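# Swap the empty and full wash bottles between bench and cart

## Task

Pick up the empty wash bottle on the bench that has shelves and put it in the cart's top tray. It must finish within the tray's walls, and lying on its side is allowed. Then take one of the full wash bottles from that tray and stand it upright on the work surface of the shelved bench. If any wash bottle touches the floor, the task fails. The cart, the pedal bin and the stool are free to move. At the end, open the gripper and back the robot away. The robot must not tip over or be left leaning, or the task fails.

## Robot and tools

ROBOT. TidyBot++ has one arm. It is a four-caster mobile base (0.54 m long, 0.50 m wide, 0.38 m tall) carrying a seven-joint arm with a two-finger gripper. The shoulder sits 0.12 m ahead of the base centre and 0.68 m above the floor. There are two cameras: base_camera on the chassis, and wrist_camera, which looks along the hand. The arm begins folded with the hand pointing down, reaching up to 0.08 m past the front of the base.

FRAMES. In the base frame the origin is on the floor below the base centre, x points forward, y to the left and z up. hand_pose is reported in this frame. It is the point between the finger pads; its z axis runs out along the fingers and its y axis is the closing direction. The odometry frame is the base frame where the scene began. Heading is positive to the left and runs from -3.142 to 3.142. base_tilt is in degrees and is positive when the robot leans forward or to the right.

execute_actions. The argument "actions" is a list holding one action, or none; an empty list just reports state and images. The optional "cameras" argument takes a list of base_camera, wrist_camera or all. Leaving it out, or giving null or ["all"], returns both; [] returns none. An action can have these keys:
- "base": exactly one relative move from where the base currently is. translate_m is metres forward (+) or back, -2 to 2. strafe_m is metres left (+) or right, -2 to 2. rotate_rad is radians counter-clockwise from above (+), -6.3 to 6.3. These are offsets, not places.
- "joints": absolute target angles by name, in radians. joint_1_rad is any angle and turns the arm about the vertical; positive is clockwise from above, so its sense is opposite to rotate_rad. joint_2_rad is the shoulder, -2.249 to 2.249. joint_3_rad is any angle. joint_4_rad is the elbow, -2.579 to 2.579. joint_5_rad is any angle. joint_6_rad is the wrist, -2.099 to 2.099. joint_7_rad is any angle and rolls the hand; pointing down, positive is counter-clockwise from above, and at 1.57 the fingers open toward left and right. gripper_pos runs from 0 (open, about 85 mm gap) to 1 (closed), and the gap is roughly 85 x (1 - gripper_pos) mm. For the any-angle joints, the shorter path is taken, so a turn larger than half a revolution needs several steps.
- "speeds": optional caps for this action only. translate_m and strafe_m take 0.05 to 0.5 m/s, and rotate_rad takes 0.1 to 1.57 rad/s. The maximum is the default. A base move that would take too long at its cap is refused.
All parts of one action start together. A joint you leave out may keep driving toward an earlier target. An unknown key or an out-of-range value rejects the whole call, and nothing moves.

ARM GEOMETRY. Segment lengths are upper arm 0.42 m, forearm 0.31 m and hand 0.31 m. Take joint_1_rad = 0, joint_3_rad = 3.14 and joint_5_rad = 0; the arm then stays in the base's x-z plane. Measured from vertical, with forward positive, the upper arm is at joint_2_rad, the forearm at joint_2_rad - joint_4_rad, and the hand at joint_2_rad - joint_4_rad - joint_6_rad. Forward reach from the shoulder is the sum of each length times sin of its angle; height above the shoulder is the sum of each length times cos. A hand pointing straight down reaches at most about 0.94 m above the floor, and only near the base. Closed fingertips reach about 20 mm past hand_pose.

OTHER TOOLS. wait(seconds, 0 to 10) commands nothing new and reports state. zoom_image(camera, region [x0,y0,x1,y1] in pixels, at most 504x504) enlarges part of the latest image from that camera. read_manual(section "licences") returns the licence text only. finished_scene(scene) ends the current scene, which you name by number, and reports whether the task succeeded. It cannot be undone.

RESULTS. The state lists joint_positions, hand_pose, base_odometry, base_tilt, motor_effort (percent of maximum, with the peak of the last action in brackets) and motor temperatures. base_status and joint_status give each motion's outcome:
- "done": reached. For the base it only means the wheels turned the commanded amount, even if they slipped.
- "off_target": stopped short and may still be pushing. On the gripper, this is what a grasped object produces.
- "contact_stop" or "time_out": the target was dropped and the part holds where it stopped.
- "joint command not followed" with "cause:": the self-collision check withheld the arm targets. They may be retried until you send targets that pass. Nothing keeps the arm off the base itself.
- "ARM HIT": a hard knock against the base or the arm.
- A torque fault freezes the arm and gripper and skips the rest of the call.
- MOTOR HOT starts at 60 °C, and at 75 °C the arm sags with an OVER-TEMPERATURE FAULT. Joints then show "limit_stop_at_motor_heat"; resend their targets.
If a call reports a stop, the remaining calls in that reply are skipped.

ACCURACY. Friction and sag under a load leave the hand a centimetre or more from its target. To correct, send each joint its last command plus (wanted minus read). While holding an object, never send a joint the angle it currently reads, because the arm can sink. Check real positions in the images. Odometry drifts over many moves.

AVOID. Do not let the bottles fall or touch the floor. Do not drive while the arm is caught on something high, since the robot can tip. Avoid pushing the base into furniture and avoid strong sideways pulls with a raised hand. Avoid slams and very hard squeezes or pushes. Loose objects may get brief random nudges. When done, open the gripper, lift clear and back away before finishing.

Each tool is called as name(argument=value, ...) on one line, values as JSON.

## Session

execute_actions(actions=[])

Scene clock: 0.00 s.
Motor temperatures (°C, as the motors report them): [28 26 25 26 32 42 42]
base_odometry: x=+0.000 y=+0.000 heading=+0.000 (m, m, rad; odometry frame)
base_tilt: forward=+0.4 right=+0.3 (deg)
base_status: not commanded
joint_positions: joint_1_rad=-0.044 joint_2_rad=-0.369 joint_3_rad=+3.169 joint_4_rad=-2.518 joint_5_rad=-0.040 joint_6_rad=-0.871 joint_7_rad=+1.557 gripper_pos=+0.000
joint_status: not commanded
motor_effort: joint_1_rad=-1 joint_2_rad=-2 joint_3_rad=+0 joint_4_rad=+13 joint_5_rad=+0 joint_6_rad=+0 joint_7_rad=+0 (%)
hand_pose: x=+0.2684 y=+0.0146 z=+0.5938 quat_wxyz=(-0.022, +0.998, -0.009, +0.060) (m; base frame)
pictures: base_camera, wrist_camera
Images, in order (width x height): base_camera 644x364, wrist_camera 644x476.

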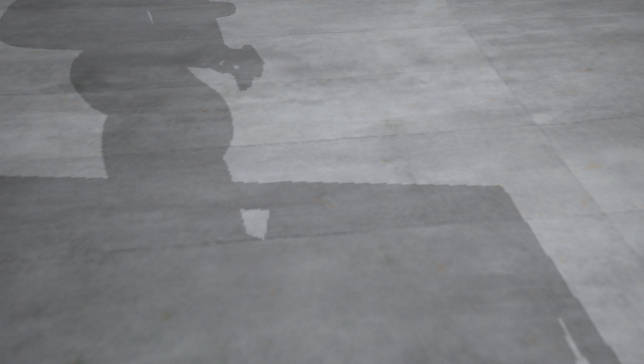

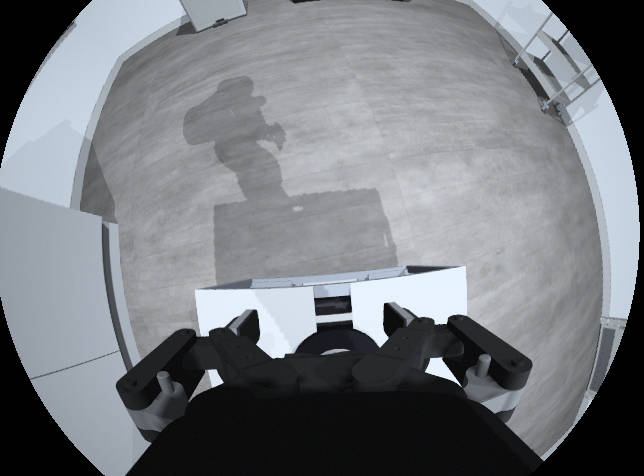

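execute_actions(actions=[{"joints":{"joint_6_rad":0.3}}], cameras=["wrist_camera"])

execute_actions(actions=[{"base":{"rotate_rad":3.14}}], cameras=["wrist_camera"])

Scene clock: 1.80 s.
Motor temperatures (°C, as the motors report them): [28 26 25 26 32 42 42]
base_odometry: x=+0.000 y=+0.000 heading=+0.000 (m, m, rad; odometry frame)
base_tilt: forward=+0.5 right=+0.4 (deg)
base_status: not commanded
joint_positions: joint_1_rad=-0.044 joint_2_rad=-0.369 joint_3_rad=+3.169 joint_4_rad=-2.517 joint_5_rad=-0.040 joint_6_rad=+0.279 joint_7_rad=+1.557 gripper_pos=+0.000
joint_status: all done
motor_effort: joint_1_rad=-1(0) joint_2_rad=-6(7) joint_3_rad=-1(0) joint_4_rad=+19(18) joint_5_rad=+1(0) joint_6_rad=+8(8) joint_7_rad=+1(0) (%)
hand_pose: x=+0.5284 y=+0.0045 z=+0.8109 quat_wxyz=(-0.021, +0.804, -0.019, +0.593) (m; base frame)
pictures: wrist_camera
Images, in order (width x height): wrist_camera 644x476.

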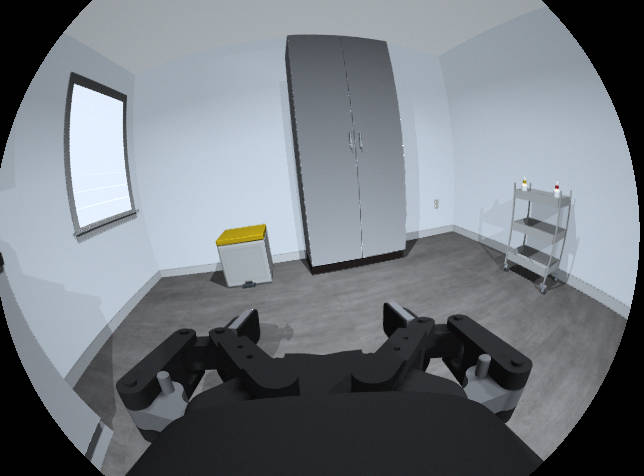

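Scene clock: 5.17 s.
Motor temperatures (°C, as the motors report them): [28 26 25 26 32 42 42]
base_odometry: x=+0.000 y=+0.000 heading=+3.139 (m, m, rad; odometry frame)
base_tilt: forward=+0.4 right=+0.3 (deg)
base_status: done
joint_positions: joint_1_rad=-0.044 joint_2_rad=-0.369 joint_3_rad=+3.169 joint_4_rad=-2.517 joint_5_rad=-0.040 joint_6_rad=+0.279 joint_7_rad=+1.557 gripper_pos=+0.000
joint_status: not commanded
motor_effort: joint_1_rad=+0(1) joint_2_rad=-7(8) joint_3_rad=+0(1) joint_4_rad=+18(19) joint_5_rad=+1(1) joint_6_rad=+8(8) joint_7_rad=+1(0) (%)
hand_pose: x=+0.5284 y=+0.0045 z=+0.8109 quat_wxyz=(-0.021, +0.804, -0.019, +0.593) (m; base frame)
pictures: wrist_camera
Images, in order (width x height): wrist_camera 644x476.

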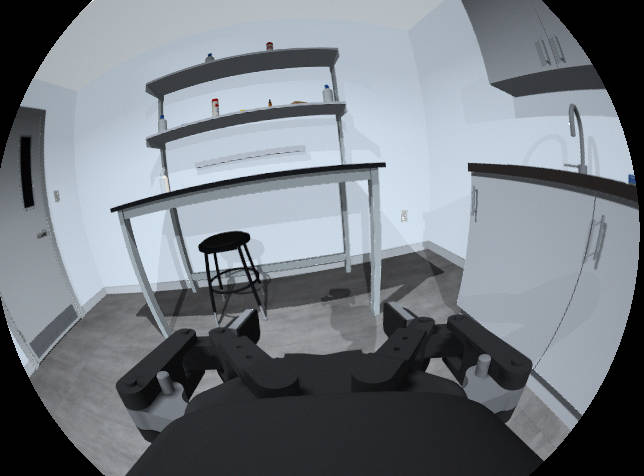

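zoom_image(camera="wrist_camera", region=[100, 30, 400, 250])

Region (100, 30, 400, 250) of wrist_camera's 644x476 image, scaled by 1.680; it fills the top 370 rows of this view, and the rest is white.

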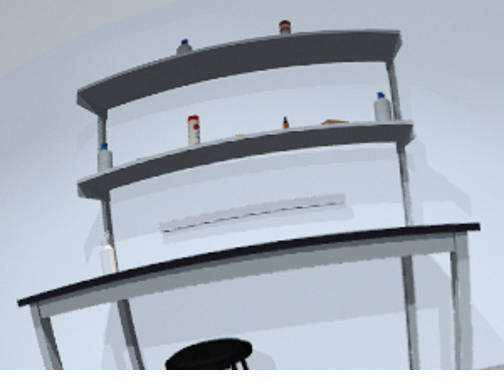

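execute_actions(actions=[{"joints":{"joint_2_rad":-0.3,"joint_4_rad":-1.0,"joint_6_rad":-1.1},"base":{"rotate_rad":0.3}}], cameras=["wrist_camera"])

zoom_image(camera="wrist_camera", region=[150, 80, 500, 330])

Scene clock: 8.97 s.
Motor temperatures (°C, as the motors report them): [28 26 25 26 32 42 42]
base_odometry: x=+0.000 y=+0.000 heading=-2.845 (m, m, rad; odometry frame)
base_tilt: forward=+0.4 right=+0.3 (deg)
base_status: done
joint_positions: joint_1_rad=-0.044 joint_2_rad=-0.322 joint_3_rad=+3.169 joint_4_rad=-1.014 joint_5_rad=-0.040 joint_6_rad=-1.056 joint_7_rad=+1.557 gripper_pos=+0.000
joint_status: all done
motor_effort: joint_1_rad=+0(2) joint_2_rad=-5(11) joint_3_rad=+0(1) joint_4_rad=+16(22) joint_5_rad=+0(1) joint_6_rad=+8(9) joint_7_rad=+1(1) (%)
hand_pose: x=+0.4928 y=+0.0142 z=+1.2684 quat_wxyz=(-0.033, +0.767, +0.003, +0.641) (m; base frame)
pictures: wrist_camera
Images, in order (width x height): wrist_camera 644x476.

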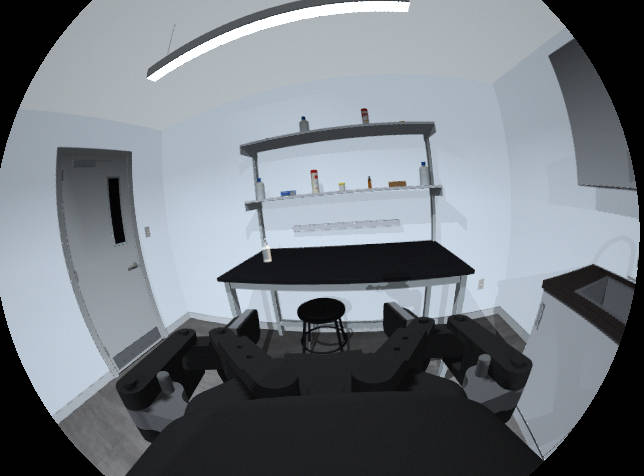

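Region (150, 80, 500, 330) of wrist_camera's 644x476 image, scaled by 1.440; it fills the top 360 rows of this view, and the rest is white.

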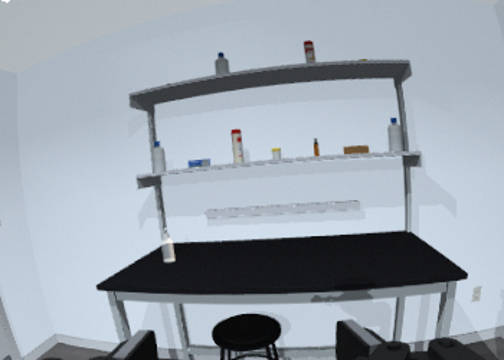

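execute_actions(actions=[{"base":{"strafe_m":0.4},"joints":{"joint_2_rad":-0.3,"joint_4_rad":-1.3,"joint_6_rad":-0.75}}])

Scene clock: 11.40 s.
Motor temperatures (°C, as the motors report them): [28 26 25 26 32 42 42]
base_odometry: x=+0.118 y=-0.383 heading=-2.844 (m, m, rad; odometry frame)
base_tilt: forward=+0.5 right=+0.3 (deg)
base_status: done
joint_positions: joint_1_rad=-0.044 joint_2_rad=-0.313 joint_3_rad=+3.168 joint_4_rad=-1.288 joint_5_rad=-0.040 joint_6_rad=-0.793 joint_7_rad=+1.557 gripper_pos=+0.000
joint_status: all done
motor_effort: joint_1_rad=+0(1) joint_2_rad=-8(10) joint_3_rad=+0(3) joint_4_rad=+18(19) joint_5_rad=+0(1) joint_6_rad=+8(8) joint_7_rad=+1(0) (%)
hand_pose: x=+0.5547 y=+0.0147 z=+1.1977 quat_wxyz=(-0.034, +0.773, -0.002, +0.633) (m; base frame)
pictures: base_camera, wrist_camera
Images, in order (width x height): base_camera 644x364, wrist_camera 644x476.

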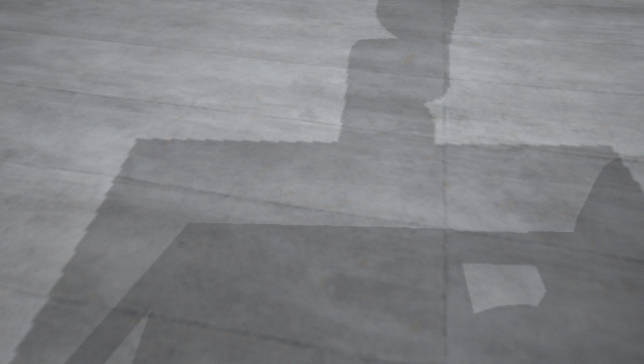

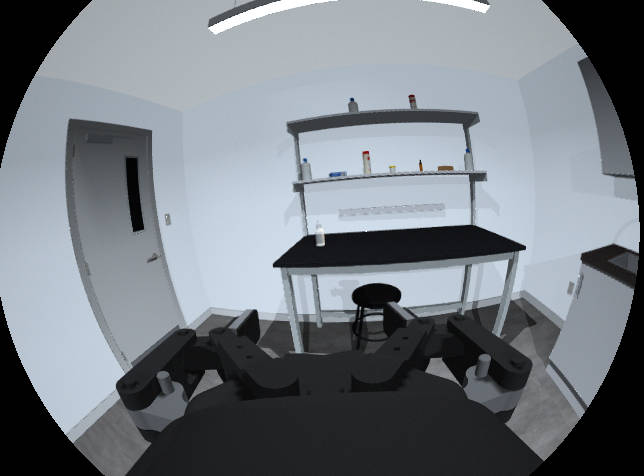

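execute_actions(actions=[{"base":{"translate_m":0.55}}])

Scene clock: 14.30 s.
Motor temperatures (°C, as the motors report them): [28 26 25 26 32 42 42]
base_odometry: x=-0.408 y=-0.544 heading=-2.844 (m, m, rad; odometry frame)
base_tilt: forward=+0.4 right=+0.3 (deg)
base_status: done
joint_positions: joint_1_rad=-0.044 joint_2_rad=-0.301 joint_3_rad=+3.168 joint_4_rad=-1.289 joint_5_rad=-0.040 joint_6_rad=-0.790 joint_7_rad=+1.557 gripper_pos=+0.000
joint_status: not commanded
motor_effort: joint_1_rad=+0(1) joint_2_rad=-11(12) joint_3_rad=+0(0) joint_4_rad=+19(19) joint_5_rad=+0(0) joint_6_rad=+8(9) joint_7_rad=+0(0) (%)
hand_pose: x=+0.5614 y=+0.0149 z=+1.1931 quat_wxyz=(-0.033, +0.776, -0.002, +0.630) (m; base frame)
pictures: base_camera, wrist_camera
Images, in order (width x height): base_camera 644x364, wrist_camera 644x476.

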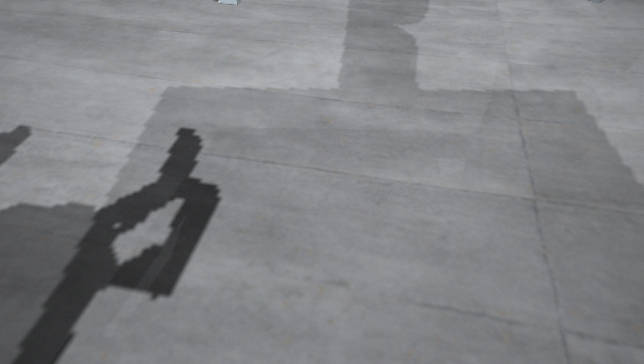

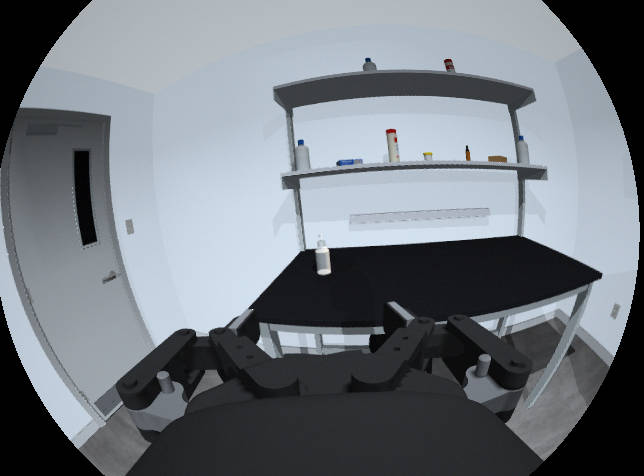

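execute_actions(actions=[{"joints":{"joint_2_rad":0.2,"joint_4_rad":-1.77,"joint_6_rad":0.4}}])

Scene clock: 16.57 s.
Motor temperatures (°C, as the motors report them): [28 26 25 26 32 42 42]
base_odometry: x=-0.408 y=-0.544 heading=-2.844 (m, m, rad; odometry frame)
base_tilt: forward=+0.4 right=+0.3 (deg)
base_status: not commanded
joint_positions: joint_1_rad=-0.044 joint_2_rad=+0.199 joint_3_rad=+3.168 joint_4_rad=-1.761 joint_5_rad=-0.040 joint_6_rad=+0.358 joint_7_rad=+1.557 gripper_pos=+0.000
joint_status: all done
motor_effort: joint_1_rad=+0(1) joint_2_rad=-28(32) joint_3_rad=+0(1) joint_4_rad=+20(22) joint_5_rad=+0(0) joint_6_rad=+9(9) joint_7_rad=+0(0) (%)
hand_pose: x=+0.8044 y=+0.0114 z=+0.9652 quat_wxyz=(-0.018, +0.718, -0.015, +0.696) (m; base frame)
pictures: base_camera, wrist_camera
Images, in order (width x height): base_camera 644x364, wrist_camera 644x476.

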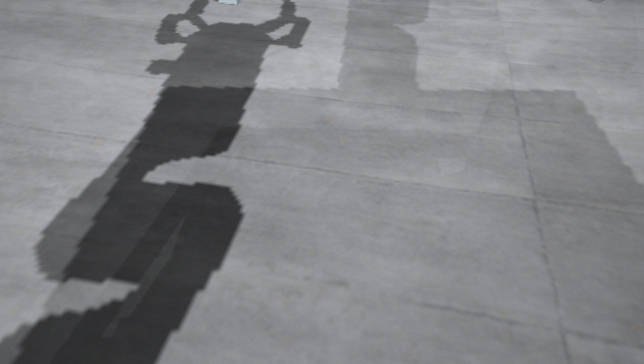

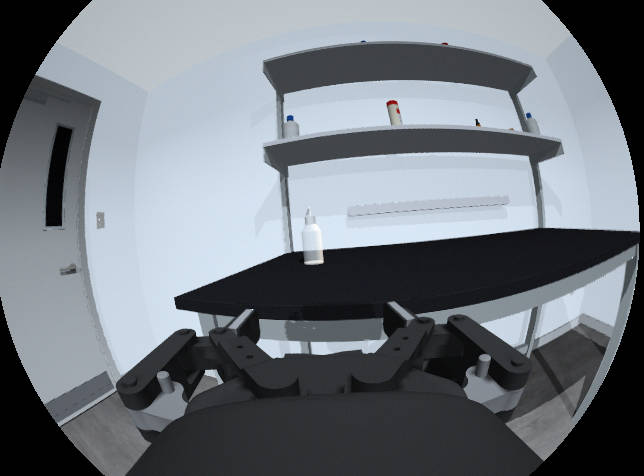

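execute_actions(actions=[{"base":{"strafe_m":0.04}}], cameras=[])

execute_actions(actions=[{"base":{"translate_m":0.2},"speeds":{"translate_m":0.15}}])

Scene clock: 17.87 s.
Motor temperatures (°C, as the motors report them): [28 26 25 26 32 42 42]
base_odometry: x=-0.397 y=-0.583 heading=-2.844 (m, m, rad; odometry frame)
base_tilt: forward=+0.4 right=+0.3 (deg)
base_status: done
joint_positions: joint_1_rad=-0.045 joint_2_rad=+0.199 joint_3_rad=+3.167 joint_4_rad=-1.761 joint_5_rad=-0.040 joint_6_rad=+0.359 joint_7_rad=+1.557 gripper_pos=+0.000
joint_status: not commanded
motor_effort: joint_1_rad=+1(4) joint_2_rad=-28(30) joint_3_rad=+0(4) joint_4_rad=+20(20) joint_5_rad=+1(1) joint_6_rad=+8(9) joint_7_rad=+1(1) (%)
hand_pose: x=+0.8044 y=+0.0121 z=+0.9653 quat_wxyz=(-0.018, +0.718, -0.014, +0.696) (m; base frame)
pictures: none
No camera images: the call's "cameras" was empty. Leave "cameras" out to get every camera's image.

Scene clock: 19.87 s.
Motor temperatures (°C, as the motors report them): [28 26 25 26 32 42 42]
base_odometry: x=-0.588 y=-0.642 heading=-2.844 (m, m, rad; odometry frame)
base_tilt: forward=+0.5 right=+0.4 (deg)
base_status: done
joint_positions: joint_1_rad=-0.045 joint_2_rad=+0.199 joint_3_rad=+3.167 joint_4_rad=-1.761 joint_5_rad=-0.040 joint_6_rad=+0.360 joint_7_rad=+1.557 gripper_pos=+0.000
joint_status: not commanded
motor_effort: joint_1_rad=-1(2) joint_2_rad=-29(32) joint_3_rad=-1(1) joint_4_rad=+20(22) joint_5_rad=+1(0) joint_6_rad=+8(9) joint_7_rad=+0(0) (%)
hand_pose: x=+0.8042 y=+0.0120 z=+0.9659 quat_wxyz=(-0.018, +0.717, -0.014, +0.696) (m; base frame)
pictures: base_camera, wrist_camera
Images, in order (width x height): base_camera 644x364, wrist_camera 644x476.

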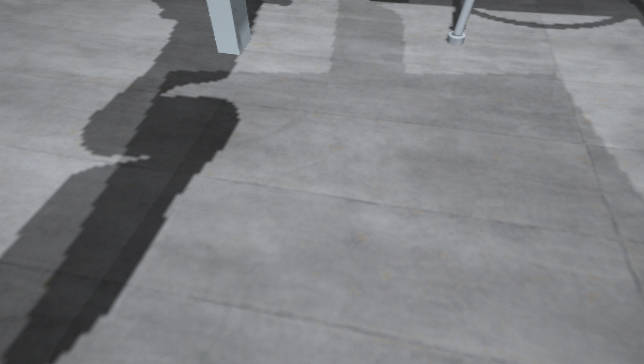

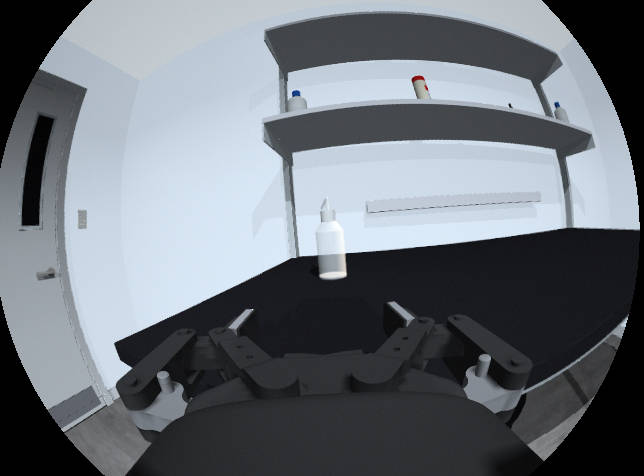

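execute_actions(actions=[{"base":{"strafe_m":-0.02}}], cameras=[])

execute_actions(actions=[{"base":{"translate_m":0.17},"speeds":{"translate_m":0.12}}], cameras=["wrist_camera"])

Scene clock: 21.07 s.
Motor temperatures (°C, as the motors report them): [28 26 25 27 32 42 42]
base_odometry: x=-0.594 y=-0.622 heading=-2.843 (m, m, rad; odometry frame)
base_tilt: forward=+0.4 right=+0.4 (deg)
base_status: done
joint_positions: joint_1_rad=-0.045 joint_2_rad=+0.199 joint_3_rad=+3.168 joint_4_rad=-1.761 joint_5_rad=-0.040 joint_6_rad=+0.360 joint_7_rad=+1.557 gripper_pos=+0.000
joint_status: not commanded
motor_effort: joint_1_rad=+0(3) joint_2_rad=-29(32) joint_3_rad=-1(3) joint_4_rad=+20(20) joint_5_rad=+1(1) joint_6_rad=+8(9) joint_7_rad=+0(0) (%)
hand_pose: x=+0.8042 y=+0.0111 z=+0.9659 quat_wxyz=(-0.017, +0.717, -0.015, +0.697) (m; base frame)
pictures: none
No camera images: the call's "cameras" was empty. Leave "cameras" out to get every camera's image.

Scene clock: 23.07 s.
Motor temperatures (°C, as the motors report them): [28 26 25 27 32 42 42]
base_odometry: x=-0.757 y=-0.672 heading=-2.844 (m, m, rad; odometry frame)
base_tilt: forward=+0.5 right=+0.3 (deg)
base_status: done
joint_positions: joint_1_rad=-0.045 joint_2_rad=+0.198 joint_3_rad=+3.168 joint_4_rad=-1.762 joint_5_rad=-0.040 joint_6_rad=+0.361 joint_7_rad=+1.557 gripper_pos=+0.000
joint_status: not commanded
motor_effort: joint_1_rad=+0(2) joint_2_rad=-31(31) joint_3_rad=-1(1) joint_4_rad=+20(21) joint_5_rad=+0(0) joint_6_rad=+9(9) joint_7_rad=+0(1) (%)
hand_pose: x=+0.8041 y=+0.0111 z=+0.9662 quat_wxyz=(-0.017, +0.717, -0.015, +0.697) (m; base frame)
pictures: wrist_camera
Images, in order (width x height): wrist_camera 644x476.

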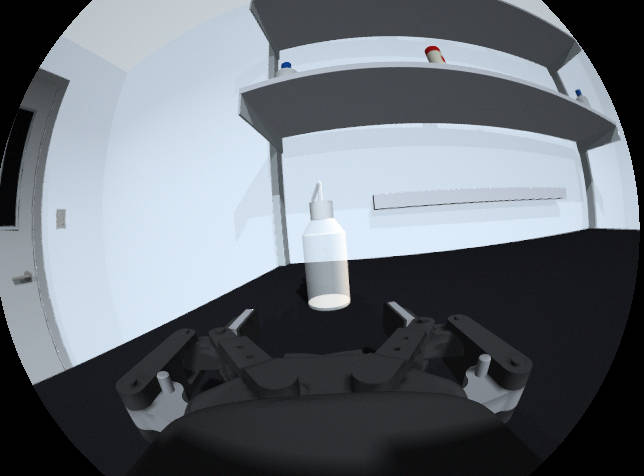

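execute_actions(actions=[{"base":{"strafe_m":-0.01}}], cameras=[])

execute_actions(actions=[{"base":{"translate_m":0.12},"speeds":{"translate_m":0.08}}], cameras=["wrist_camera"])

Scene clock: 23.87 s.
Motor temperatures (°C, as the motors report them): [28 26 25 27 32 42 42]
base_odometry: x=-0.760 y=-0.663 heading=-2.843 (m, m, rad; odometry frame)
base_tilt: forward=+0.4 right=+0.3 (deg)
base_status: done
joint_positions: joint_1_rad=-0.045 joint_2_rad=+0.198 joint_3_rad=+3.168 joint_4_rad=-1.762 joint_5_rad=-0.040 joint_6_rad=+0.361 joint_7_rad=+1.557 gripper_pos=+0.000
joint_status: not commanded
motor_effort: joint_1_rad=+0(4) joint_2_rad=-27(30) joint_3_rad=+0(3) joint_4_rad=+20(21) joint_5_rad=+0(1) joint_6_rad=+9(9) joint_7_rad=+0(1) (%)
hand_pose: x=+0.8041 y=+0.0111 z=+0.9662 quat_wxyz=(-0.017, +0.717, -0.015, +0.697) (m; base frame)
pictures: none
No camera images: the call's "cameras" was empty. Leave "cameras" out to get every camera's image.

Scene clock: 25.90 s.
Motor temperatures (°C, as the motors report them): [28 26 25 27 32 42 42]
base_odometry: x=-0.875 y=-0.698 heading=-2.844 (m, m, rad; odometry frame)
base_tilt: forward=+0.4 right=+0.4 (deg)
base_status: done
joint_positions: joint_1_rad=-0.045 joint_2_rad=+0.199 joint_3_rad=+3.168 joint_4_rad=-1.762 joint_5_rad=-0.040 joint_6_rad=+0.361 joint_7_rad=+1.557 gripper_pos=+0.000
joint_status: not commanded
motor_effort: joint_1_rad=-1(4) joint_2_rad=-29(32) joint_3_rad=-1(2) joint_4_rad=+20(21) joint_5_rad=+0(0) joint_6_rad=+8(9) joint_7_rad=-1(0) (%)
hand_pose: x=+0.8042 y=+0.0111 z=+0.9661 quat_wxyz=(-0.017, +0.717, -0.015, +0.697) (m; base frame)
pictures: wrist_camera
Images, in order (width x height): wrist_camera 644x476.

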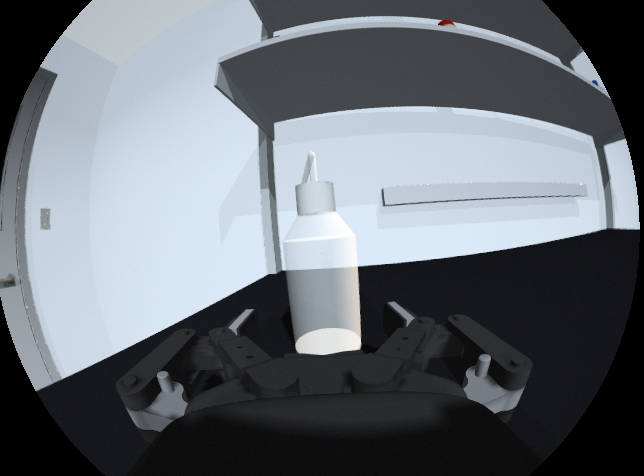

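execute_actions(actions=[{"base":{"translate_m":0.065},"speeds":{"translate_m":0.06}}], cameras=["wrist_camera"])

execute_actions(actions=[{"joints":{"gripper_pos":1}}], cameras=["wrist_camera"])

Scene clock: 27.70 s.
Motor temperatures (°C, as the motors report them): [28 26 25 27 32 42 42]
base_odometry: x=-0.937 y=-0.717 heading=-2.844 (m, m, rad; odometry frame)
base_tilt: forward=+0.5 right=+0.3 (deg)
base_status: done
joint_positions: joint_1_rad=-0.045 joint_2_rad=+0.199 joint_3_rad=+3.168 joint_4_rad=-1.762 joint_5_rad=-0.040 joint_6_rad=+0.361 joint_7_rad=+1.557 gripper_pos=+0.000
joint_status: not commanded
motor_effort: joint_1_rad=-1(3) joint_2_rad=-29(33) joint_3_rad=+0(2) joint_4_rad=+20(21) joint_5_rad=+1(1) joint_6_rad=+9(9) joint_7_rad=-1(1) (%)
hand_pose: x=+0.8042 y=+0.0111 z=+0.9660 quat_wxyz=(-0.017, +0.717, -0.015, +0.697) (m; base frame)
pictures: wrist_camera
Images, in order (width x height): wrist_camera 644x476.

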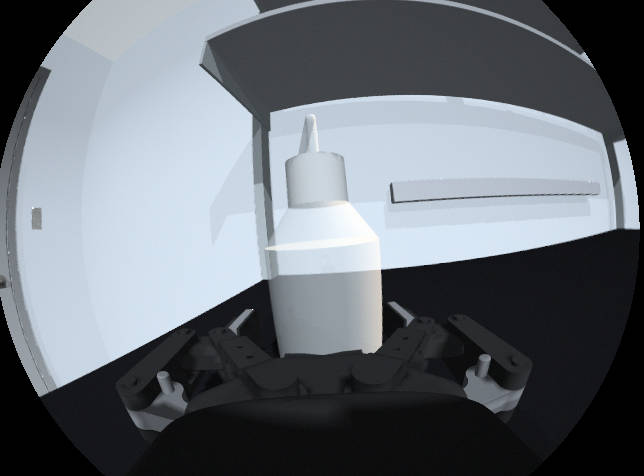

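Scene clock: 28.80 s.
Motor temperatures (°C, as the motors report them): [28 26 25 27 32 42 42]
base_odometry: x=-0.937 y=-0.717 heading=-2.844 (m, m, rad; odometry frame)
base_tilt: forward=+0.4 right=+0.4 (deg)
base_status: not commanded
joint_positions: joint_1_rad=-0.045 joint_2_rad=+0.199 joint_3_rad=+3.168 joint_4_rad=-1.762 joint_5_rad=-0.040 joint_6_rad=+0.361 joint_7_rad=+1.557 gripper_pos=+0.431
joint_status: gripper_pos off_target (ended at +0.431, target +1.000)
motor_effort: joint_1_rad=+0(0) joint_2_rad=-28(29) joint_3_rad=-1(1) joint_4_rad=+19(21) joint_5_rad=+1(1) joint_6_rad=+8(8) joint_7_rad=+0(1) (%)
hand_pose: x=+0.8042 y=+0.0111 z=+0.9660 quat_wxyz=(-0.017, +0.717, -0.015, +0.697) (m; base frame)
pictures: wrist_camera
Images, in order (width x height): wrist_camera 644x476.

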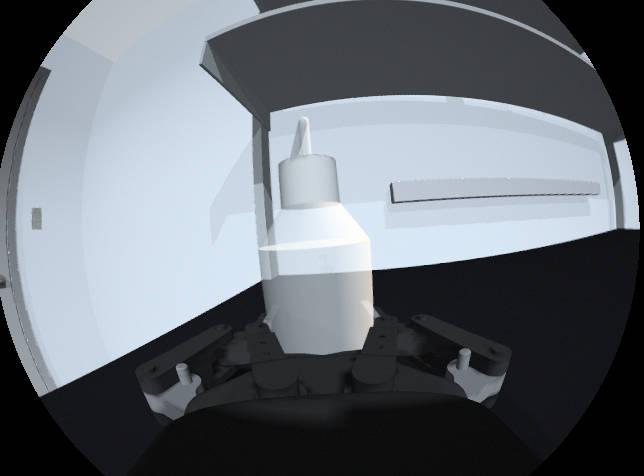

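execute_actions(actions=[{"joints":{"joint_2_rad":0.08,"joint_6_rad":0.3}}], cameras=["wrist_camera"])

execute_actions(actions=[{"base":{"translate_m":-0.7}}], cameras=["wrist_camera"])

execute_actions(actions=[{"base":{"rotate_rad":2.3},"speeds":{"rotate_rad":0.8}}])

Scene clock: 30.23 s.
Motor temperatures (°C, as the motors report them): [28 26 25 27 32 42 42]
base_odometry: x=-0.937 y=-0.717 heading=-2.844 (m, m, rad; odometry frame)
base_tilt: forward=+0.5 right=+0.4 (deg)
base_status: not commanded
joint_positions: joint_1_rad=-0.045 joint_2_rad=+0.087 joint_3_rad=+3.168 joint_4_rad=-1.764 joint_5_rad=-0.040 joint_6_rad=+0.342 joint_7_rad=+1.557 gripper_pos=+0.431
joint_status: all done
motor_effort: joint_1_rad=+0(0) joint_2_rad=-27(32) joint_3_rad=+0(1) joint_4_rad=+21(22) joint_5_rad=+0(0) joint_6_rad=+9(10) joint_7_rad=+0(0) (%)
hand_pose: x=+0.7685 y=+0.0097 z=+1.0336 quat_wxyz=(-0.020, +0.685, -0.015, +0.728) (m; base frame)
pictures: wrist_camera
Images, in order (width x height): wrist_camera 644x476.

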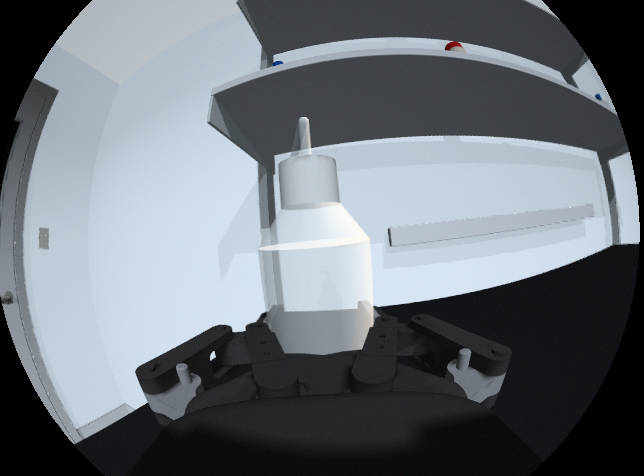

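Scene clock: 33.10 s.
Motor temperatures (°C, as the motors report them): [28 26 25 27 32 42 42]
base_odometry: x=-0.268 y=-0.511 heading=-2.843 (m, m, rad; odometry frame)
base_tilt: forward=+0.4 right=+0.4 (deg)
base_status: done
joint_positions: joint_1_rad=-0.045 joint_2_rad=+0.085 joint_3_rad=+3.168 joint_4_rad=-1.764 joint_5_rad=-0.040 joint_6_rad=+0.337 joint_7_rad=+1.557 gripper_pos=+0.431
joint_status: not commanded
motor_effort: joint_1_rad=+0(4) joint_2_rad=-25(31) joint_3_rad=+0(3) joint_4_rad=+21(22) joint_5_rad=+0(0) joint_6_rad=+9(10) joint_7_rad=+0(0) (%)
hand_pose: x=+0.7679 y=+0.0098 z=+1.0333 quat_wxyz=(-0.020, +0.686, -0.015, +0.728) (m; base frame)
pictures: wrist_camera
Images, in order (width x height): wrist_camera 644x476.

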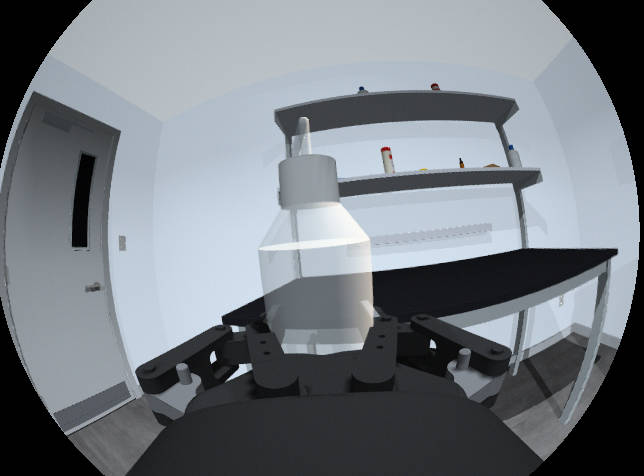

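Scene clock: 36.77 s.
Motor temperatures (°C, as the motors report them): [28 26 25 27 32 42 42]
base_odometry: x=-0.268 y=-0.511 heading=-0.544 (m, m, rad; odometry frame)
base_tilt: forward=+0.5 right=+0.4 (deg)
base_status: done
joint_positions: joint_1_rad=-0.044 joint_2_rad=+0.085 joint_3_rad=+3.167 joint_4_rad=-1.764 joint_5_rad=-0.040 joint_6_rad=+0.337 joint_7_rad=+1.557 gripper_pos=+0.431
joint_status: not commanded
motor_effort: joint_1_rad=-1(5) joint_2_rad=-26(27) joint_3_rad=-1(5) joint_4_rad=+21(21) joint_5_rad=+1(1) joint_6_rad=+9(9) joint_7_rad=+0(1) (%)
hand_pose: x=+0.7679 y=+0.0102 z=+1.0333 quat_wxyz=(-0.020, +0.686, -0.015, +0.727) (m; base frame)
pictures: base_camera, wrist_camera
Images, in order (width x height): base_camera 644x364, wrist_camera 644x476.

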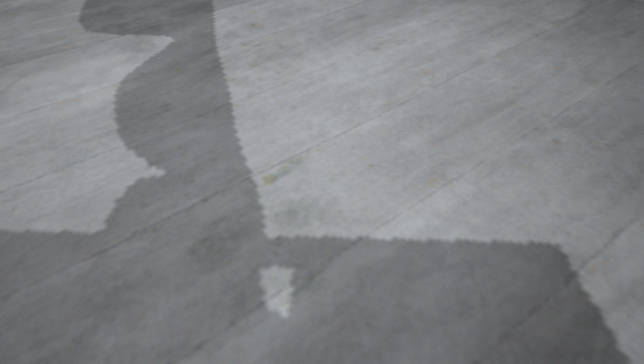

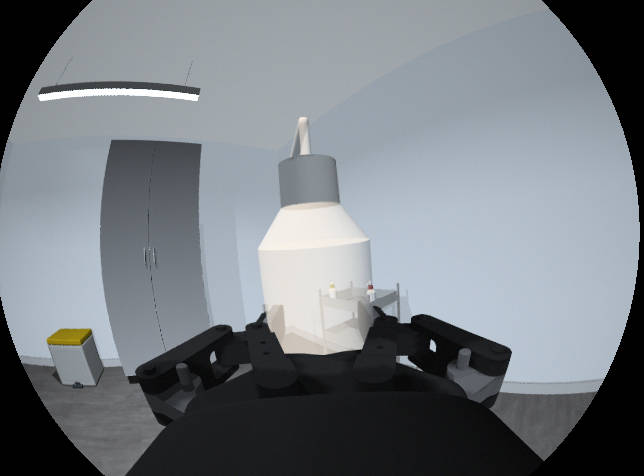

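execute_actions(actions=[{"base":{"rotate_rad":-0.1}}], cameras=[])

execute_actions(actions=[{"base":{"translate_m":1.0}}])

Scene clock: 37.80 s.
Motor temperatures (°C, as the motors report them): [28 26 25 27 32 42 42]
base_odometry: x=-0.268 y=-0.511 heading=-0.644 (m, m, rad; odometry frame)
base_tilt: forward=+0.5 right=+0.3 (deg)
base_status: done
joint_positions: joint_1_rad=-0.041 joint_2_rad=+0.085 joint_3_rad=+3.174 joint_4_rad=-1.764 joint_5_rad=-0.040 joint_6_rad=+0.337 joint_7_rad=+1.557 gripper_pos=+0.431
joint_status: not commanded
motor_effort: joint_1_rad=+0(5) joint_2_rad=-26(26) joint_3_rad=+0(4) joint_4_rad=+21(21) joint_5_rad=+0(1) joint_6_rad=+9(9) joint_7_rad=+0(0) (%)
hand_pose: x=+0.7681 y=+0.0034 z=+1.0333 quat_wxyz=(-0.016, +0.686, -0.019, +0.728) (m; base frame)
pictures: none
No camera images: the call's "cameras" was empty. Leave "cameras" out to get every camera's image.

Scene clock: 41.17 s.
Motor temperatures (°C, as the motors report them): [28 27 25 27 32 42 42]
base_odometry: x=+0.533 y=-1.110 heading=-0.643 (m, m, rad; odometry frame)
base_tilt: forward=+0.4 right=+0.4 (deg)
base_status: done
joint_positions: joint_1_rad=-0.041 joint_2_rad=+0.084 joint_3_rad=+3.174 joint_4_rad=-1.764 joint_5_rad=-0.040 joint_6_rad=+0.337 joint_7_rad=+1.557 gripper_pos=+0.431
joint_status: not commanded
motor_effort: joint_1_rad=-1(1) joint_2_rad=-25(30) joint_3_rad=+0(1) joint_4_rad=+21(22) joint_5_rad=+1(1) joint_6_rad=+9(10) joint_7_rad=+0(0) (%)
hand_pose: x=+0.7677 y=+0.0034 z=+1.0338 quat_wxyz=(-0.016, +0.685, -0.019, +0.728) (m; base frame)
pictures: base_camera, wrist_camera
Images, in order (width x height): base_camera 644x364, wrist_camera 644x476.

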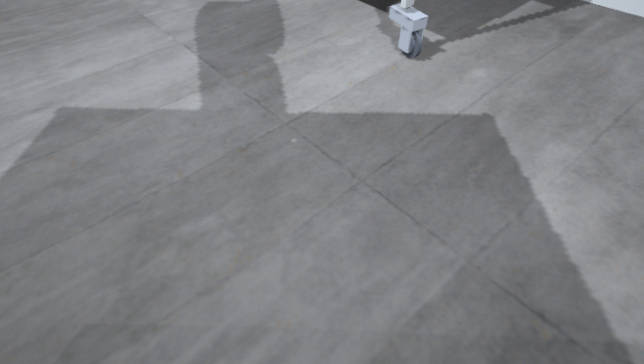

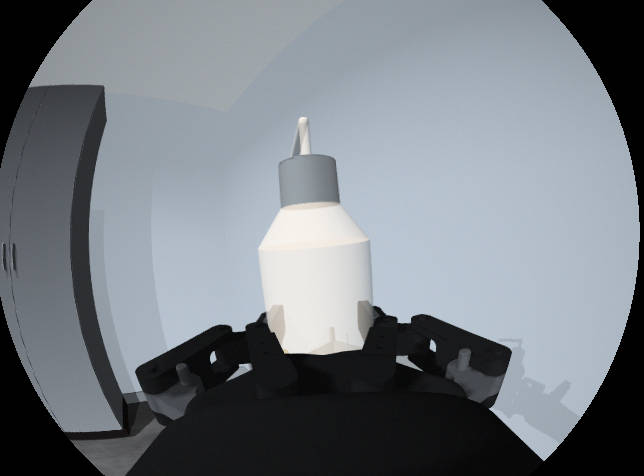

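execute_actions(actions=[{"joints":{"joint_1_rad":-0.6}}], cameras=[])

execute_actions(actions=[{"joints":{"joint_6_rad":-0.3}}], cameras=["wrist_camera"])

Scene clock: 43.30 s.
Motor temperatures (°C, as the motors report them): [28 27 25 27 32 42 42]
base_odometry: x=+0.533 y=-1.110 heading=-0.643 (m, m, rad; odometry frame)
base_tilt: forward=+0.4 right=+0.4 (deg)
base_status: not commanded
joint_positions: joint_1_rad=-0.577 joint_2_rad=+0.084 joint_3_rad=+3.172 joint_4_rad=-1.764 joint_5_rad=-0.040 joint_6_rad=+0.337 joint_7_rad=+1.557 gripper_pos=+0.431
joint_status: all done
motor_effort: joint_1_rad=+0(2) joint_2_rad=-26(27) joint_3_rad=+0(1) joint_4_rad=+21(21) joint_5_rad=+1(1) joint_6_rad=+9(9) joint_7_rad=+0(0) (%)
hand_pose: x=+0.6740 y=+0.3358 z=+1.0338 quat_wxyz=(-0.209, +0.666, +0.164, +0.697) (m; base frame)
pictures: none
No camera images: the call's "cameras" was empty. Leave "cameras" out to get every camera's image.

Scene clock: 44.30 s.
Motor temperatures (°C, as the motors report them): [28 27 25 27 32 42 42]
base_odometry: x=+0.533 y=-1.110 heading=-0.643 (m, m, rad; odometry frame)
base_tilt: forward=+0.4 right=+0.3 (deg)
base_status: not commanded
joint_positions: joint_1_rad=-0.577 joint_2_rad=+0.083 joint_3_rad=+3.172 joint_4_rad=-1.769 joint_5_rad=-0.040 joint_6_rad=-0.281 joint_7_rad=+1.557 gripper_pos=+0.431
joint_status: all done
motor_effort: joint_1_rad=+0(1) joint_2_rad=-25(27) joint_3_rad=+0(0) joint_4_rad=+21(22) joint_5_rad=+0(1) joint_6_rad=+8(9) joint_7_rad=+0(0) (%)
hand_pose: x=+0.6294 y=+0.3170 z=+0.8482 quat_wxyz=(-0.146, +0.848, +0.218, +0.461) (m; base frame)
pictures: wrist_camera
Images, in order (width x height): wrist_camera 644x476.

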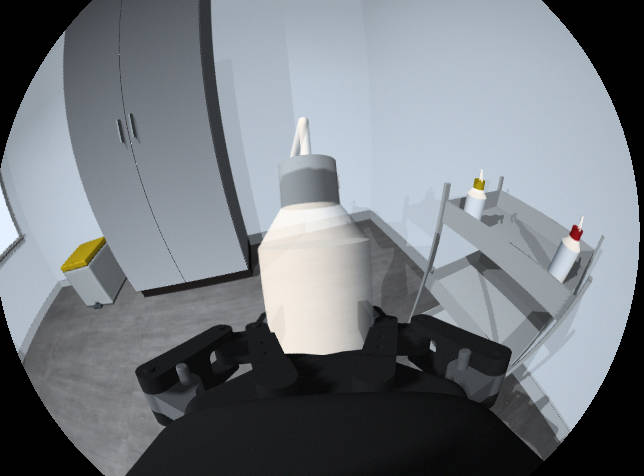

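execute_actions(actions=[{"base":{"translate_m":-0.45},"joints":{"joint_6_rad":0.1}}], cameras=[])

execute_actions(actions=[{"base":{"rotate_rad":-0.93},"speeds":{"rotate_rad":0.8}}], cameras=[])

execute_actions(actions=[{"base":{"strafe_m":1.15},"joints":{"joint_6_rad":-0.2}}])

Scene clock: 47.20 s.
Motor temperatures (°C, as the motors report them): [28 27 25 27 32 42 42]
base_odometry: x=+0.172 y=-0.840 heading=-0.642 (m, m, rad; odometry frame)
base_tilt: forward=+0.4 right=+0.4 (deg)
base_status: done
joint_positions: joint_1_rad=-0.580 joint_2_rad=+0.084 joint_3_rad=+3.172 joint_4_rad=-1.768 joint_5_rad=-0.040 joint_6_rad=+0.077 joint_7_rad=+1.557 gripper_pos=+0.431
joint_status: all done
motor_effort: joint_1_rad=-1(3) joint_2_rad=-25(29) joint_3_rad=+0(2) joint_4_rad=+21(23) joint_5_rad=+1(0) joint_6_rad=+9(9) joint_7_rad=+0(0) (%)
hand_pose: x=+0.6662 y=+0.3367 z=+0.9511 quat_wxyz=(-0.186, +0.752, +0.190, +0.604) (m; base frame)
pictures: none
No camera images: the call's "cameras" was empty. Leave "cameras" out to get every camera's image.

Scene clock: 49.17 s.
Motor temperatures (°C, as the motors report them): [28 27 25 27 32 42 42]
base_odometry: x=+0.172 y=-0.840 heading=-1.571 (m, m, rad; odometry frame)
base_tilt: forward=+0.5 right=+0.3 (deg)
base_status: done
joint_positions: joint_1_rad=-0.588 joint_2_rad=+0.084 joint_3_rad=+3.172 joint_4_rad=-1.768 joint_5_rad=-0.040 joint_6_rad=+0.077 joint_7_rad=+1.557 gripper_pos=+0.431
joint_status: not commanded
motor_effort: joint_1_rad=+0(3) joint_2_rad=-25(27) joint_3_rad=+0(3) joint_4_rad=+22(22) joint_5_rad=+0(0) joint_6_rad=+9(9) joint_7_rad=+0(1) (%)
hand_pose: x=+0.6636 y=+0.3410 z=+0.9511 quat_wxyz=(-0.188, +0.751, +0.193, +0.603) (m; base frame)
pictures: none
No camera images: the call's "cameras" was empty. Leave "cameras" out to get every camera's image.

Scene clock: 52.83 s.
Motor temperatures (°C, as the motors report them): [28 27 25 27 32 42 42]
base_odometry: x=+1.322 y=-0.843 heading=-1.572 (m, m, rad; odometry frame)
base_tilt: forward=+0.4 right=+0.4 (deg)
base_status: done
joint_positions: joint_1_rad=-0.588 joint_2_rad=+0.082 joint_3_rad=+3.172 joint_4_rad=-1.776 joint_5_rad=-0.040 joint_6_rad=-0.181 joint_7_rad=+1.557 gripper_pos=+0.431
joint_status: all done
motor_effort: joint_1_rad=+0(4) joint_2_rad=-26(27) joint_3_rad=+0(3) joint_4_rad=+20(23) joint_5_rad=+0(0) joint_6_rad=+8(9) joint_7_rad=+1(0) (%)
hand_pose: x=+0.6379 y=+0.3284 z=+0.8716 quat_wxyz=(-0.159, +0.824, +0.215, +0.499) (m; base frame)
pictures: base_camera, wrist_camera
Images, in order (width x height): base_camera 644x364, wrist_camera 644x476.

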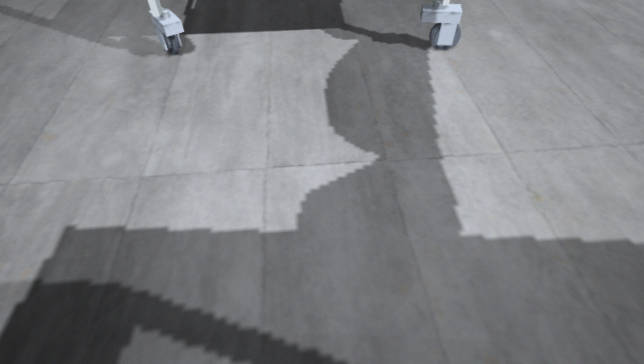

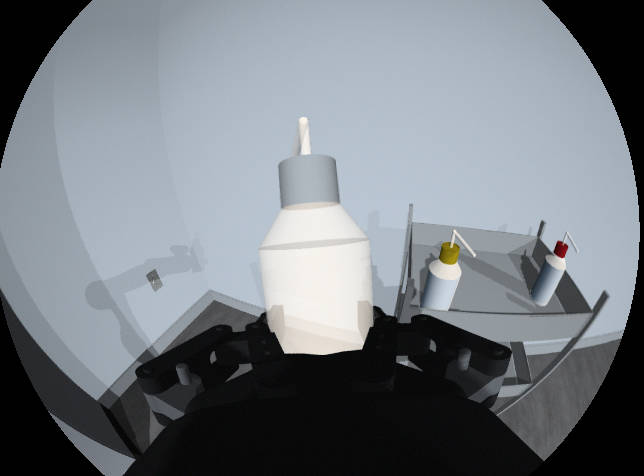

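execute_actions(actions=[{"joints":{"joint_6_rad":0.3}}], cameras=[])

execute_actions(actions=[{"joints":{"joint_1_rad":0.0}}])

Scene clock: 54.27 s.
Motor temperatures (°C, as the motors report them): [28 27 25 27 32 42 42]
base_odometry: x=+1.322 y=-0.843 heading=-1.572 (m, m, rad; odometry frame)
base_tilt: forward=+0.4 right=+0.4 (deg)
base_status: not commanded
joint_positions: joint_1_rad=-0.588 joint_2_rad=+0.082 joint_3_rad=+3.172 joint_4_rad=-1.775 joint_5_rad=-0.040 joint_6_rad=+0.277 joint_7_rad=+1.557 gripper_pos=+0.431
joint_status: all done
motor_effort: joint_1_rad=-1(0) joint_2_rad=-26(27) joint_3_rad=-1(1) joint_4_rad=+21(23) joint_5_rad=+1(0) joint_6_rad=+9(10) joint_7_rad=+1(0) (%)
hand_pose: x=+0.6691 y=+0.3417 z=+1.0095 quat_wxyz=(-0.207, +0.689, +0.175, +0.673) (m; base frame)
pictures: none
No camera images: the call's "cameras" was empty. Leave "cameras" out to get every camera's image.

Scene clock: 56.10 s.
Motor temperatures (°C, as the motors report them): [28 27 25 27 32 42 42]
base_odometry: x=+1.322 y=-0.843 heading=-1.572 (m, m, rad; odometry frame)
base_tilt: forward=+0.4 right=+0.3 (deg)
base_status: not commanded
joint_positions: joint_1_rad=-0.023 joint_2_rad=+0.082 joint_3_rad=+3.172 joint_4_rad=-1.775 joint_5_rad=-0.040 joint_6_rad=+0.277 joint_7_rad=+1.557 gripper_pos=+0.431
joint_status: all done
motor_effort: joint_1_rad=+0(2) joint_2_rad=-25(27) joint_3_rad=+0(2) joint_4_rad=+21(21) joint_5_rad=+0(1) joint_6_rad=+9(9) joint_7_rad=+0(1) (%)
hand_pose: x=+0.7666 y=-0.0059 z=+1.0095 quat_wxyz=(-0.011, +0.710, -0.024, +0.704) (m; base frame)
pictures: base_camera, wrist_camera
Images, in order (width x height): base_camera 644x364, wrist_camera 644x476.

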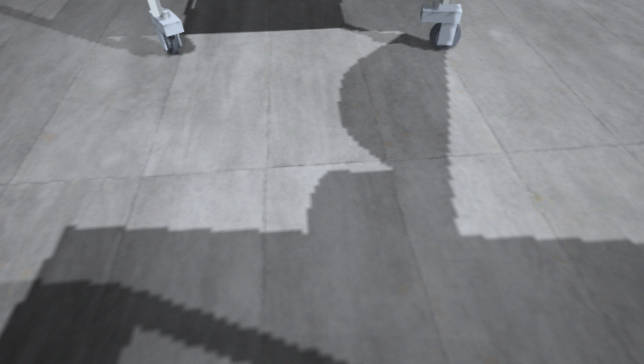

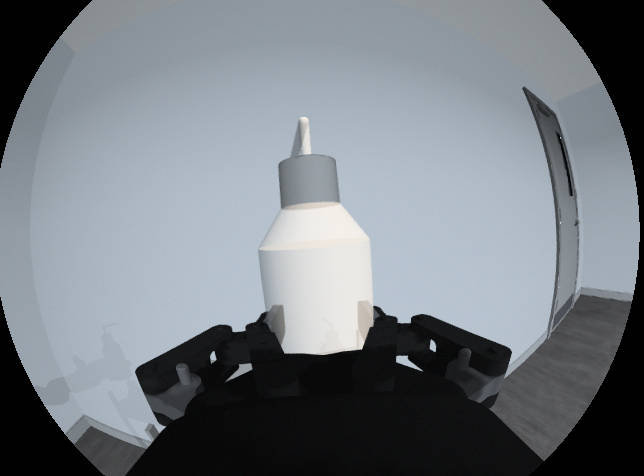

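execute_actions(actions=[{"base":{"translate_m":0.13},"speeds":{"translate_m":0.1}}], cameras=[])

execute_actions(actions=[{"joints":{"joint_6_rad":-0.05}}])

Scene clock: 58.33 s.
Motor temperatures (°C, as the motors report them): [28 27 25 27 32 42 42]
base_odometry: x=+1.323 y=-0.973 heading=-1.572 (m, m, rad; odometry frame)
base_tilt: forward=+0.4 right=+0.4 (deg)
base_status: done
joint_positions: joint_1_rad=-0.022 joint_2_rad=+0.082 joint_3_rad=+3.172 joint_4_rad=-1.775 joint_5_rad=-0.040 joint_6_rad=+0.277 joint_7_rad=+1.557 gripper_pos=+0.431
joint_status: not commanded
motor_effort: joint_1_rad=+0(2) joint_2_rad=-25(29) joint_3_rad=+0(0) joint_4_rad=+21(22) joint_5_rad=+1(1) joint_6_rad=+9(10) joint_7_rad=+1(0) (%)
hand_pose: x=+0.7666 y=-0.0061 z=+1.0096 quat_wxyz=(-0.011, +0.710, -0.024, +0.704) (m; base frame)
pictures: none
No camera images: the call's "cameras" was empty. Leave "cameras" out to get every camera's image.

Scene clock: 59.13 s.
Motor temperatures (°C, as the motors report them): [28 27 25 27 32 42 42]
base_odometry: x=+1.323 y=-0.973 heading=-1.572 (m, m, rad; odometry frame)
base_tilt: forward=+0.5 right=+0.3 (deg)
base_status: not commanded
joint_positions: joint_1_rad=-0.022 joint_2_rad=+0.084 joint_3_rad=+3.172 joint_4_rad=-1.777 joint_5_rad=-0.040 joint_6_rad=-0.031 joint_7_rad=+1.557 gripper_pos=+0.431
joint_status: all done
motor_effort: joint_1_rad=+0(1) joint_2_rad=-25(28) joint_3_rad=+0(1) joint_4_rad=+20(23) joint_5_rad=+0(1) joint_6_rad=+8(10) joint_7_rad=+0(0) (%)
hand_pose: x=+0.7513 y=-0.0024 z=+0.9128 quat_wxyz=(-0.013, +0.811, -0.024, +0.585) (m; base frame)
pictures: base_camera, wrist_camera
Images, in order (width x height): base_camera 644x364, wrist_camera 644x476.

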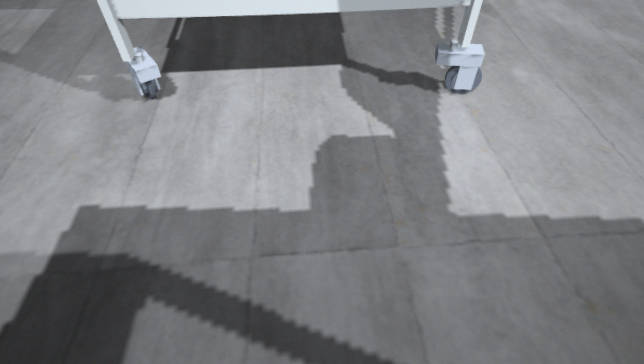

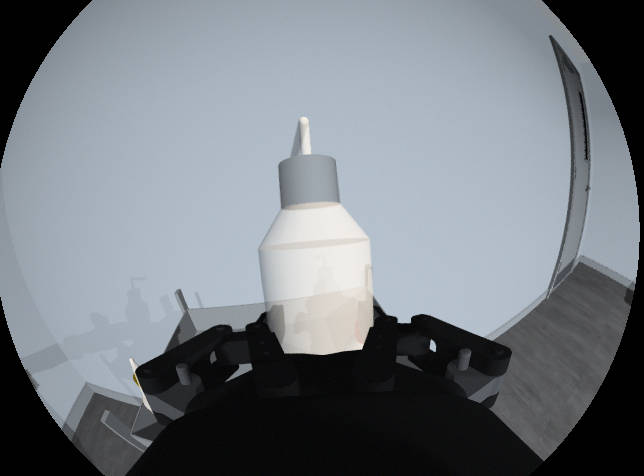

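execute_actions(actions=[{"joints":{"joint_1_rad":-0.06,"joint_2_rad":0.18,"joint_6_rad":0.0}}])

Scene clock: 60.40 s.
Motor temperatures (°C, as the motors report them): [28 27 25 27 32 42 42]
base_odometry: x=+1.323 y=-0.973 heading=-1.572 (m, m, rad; odometry frame)
base_tilt: forward=+0.4 right=+0.3 (deg)
base_status: not commanded
joint_positions: joint_1_rad=-0.038 joint_2_rad=+0.176 joint_3_rad=+3.172 joint_4_rad=-1.777 joint_5_rad=-0.040 joint_6_rad=-0.031 joint_7_rad=+1.557 gripper_pos=+0.431
joint_status: all done
motor_effort: joint_1_rad=+0(1) joint_2_rad=-27(31) joint_3_rad=-1(1) joint_4_rad=+20(22) joint_5_rad=+0(0) joint_6_rad=+8(9) joint_7_rad=+0(1) (%)
hand_pose: x=+0.7698 y=+0.0082 z=+0.8536 quat_wxyz=(-0.015, +0.837, -0.017, +0.547) (m; base frame)
pictures: base_camera, wrist_camera
Images, in order (width x height): base_camera 644x364, wrist_camera 644x476.

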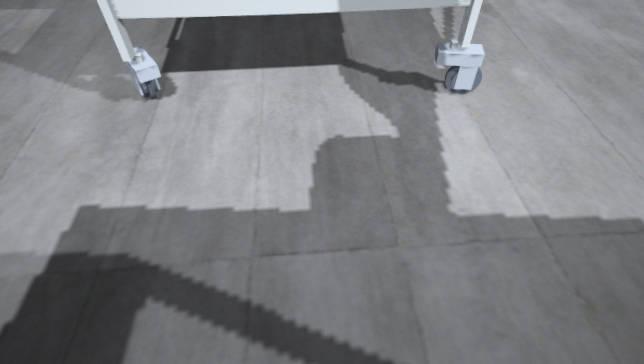

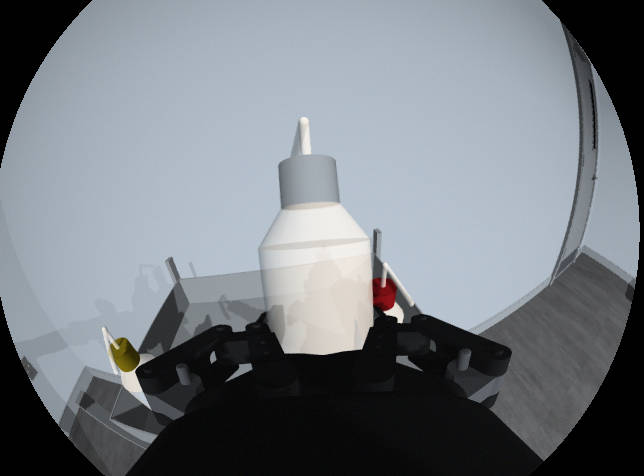

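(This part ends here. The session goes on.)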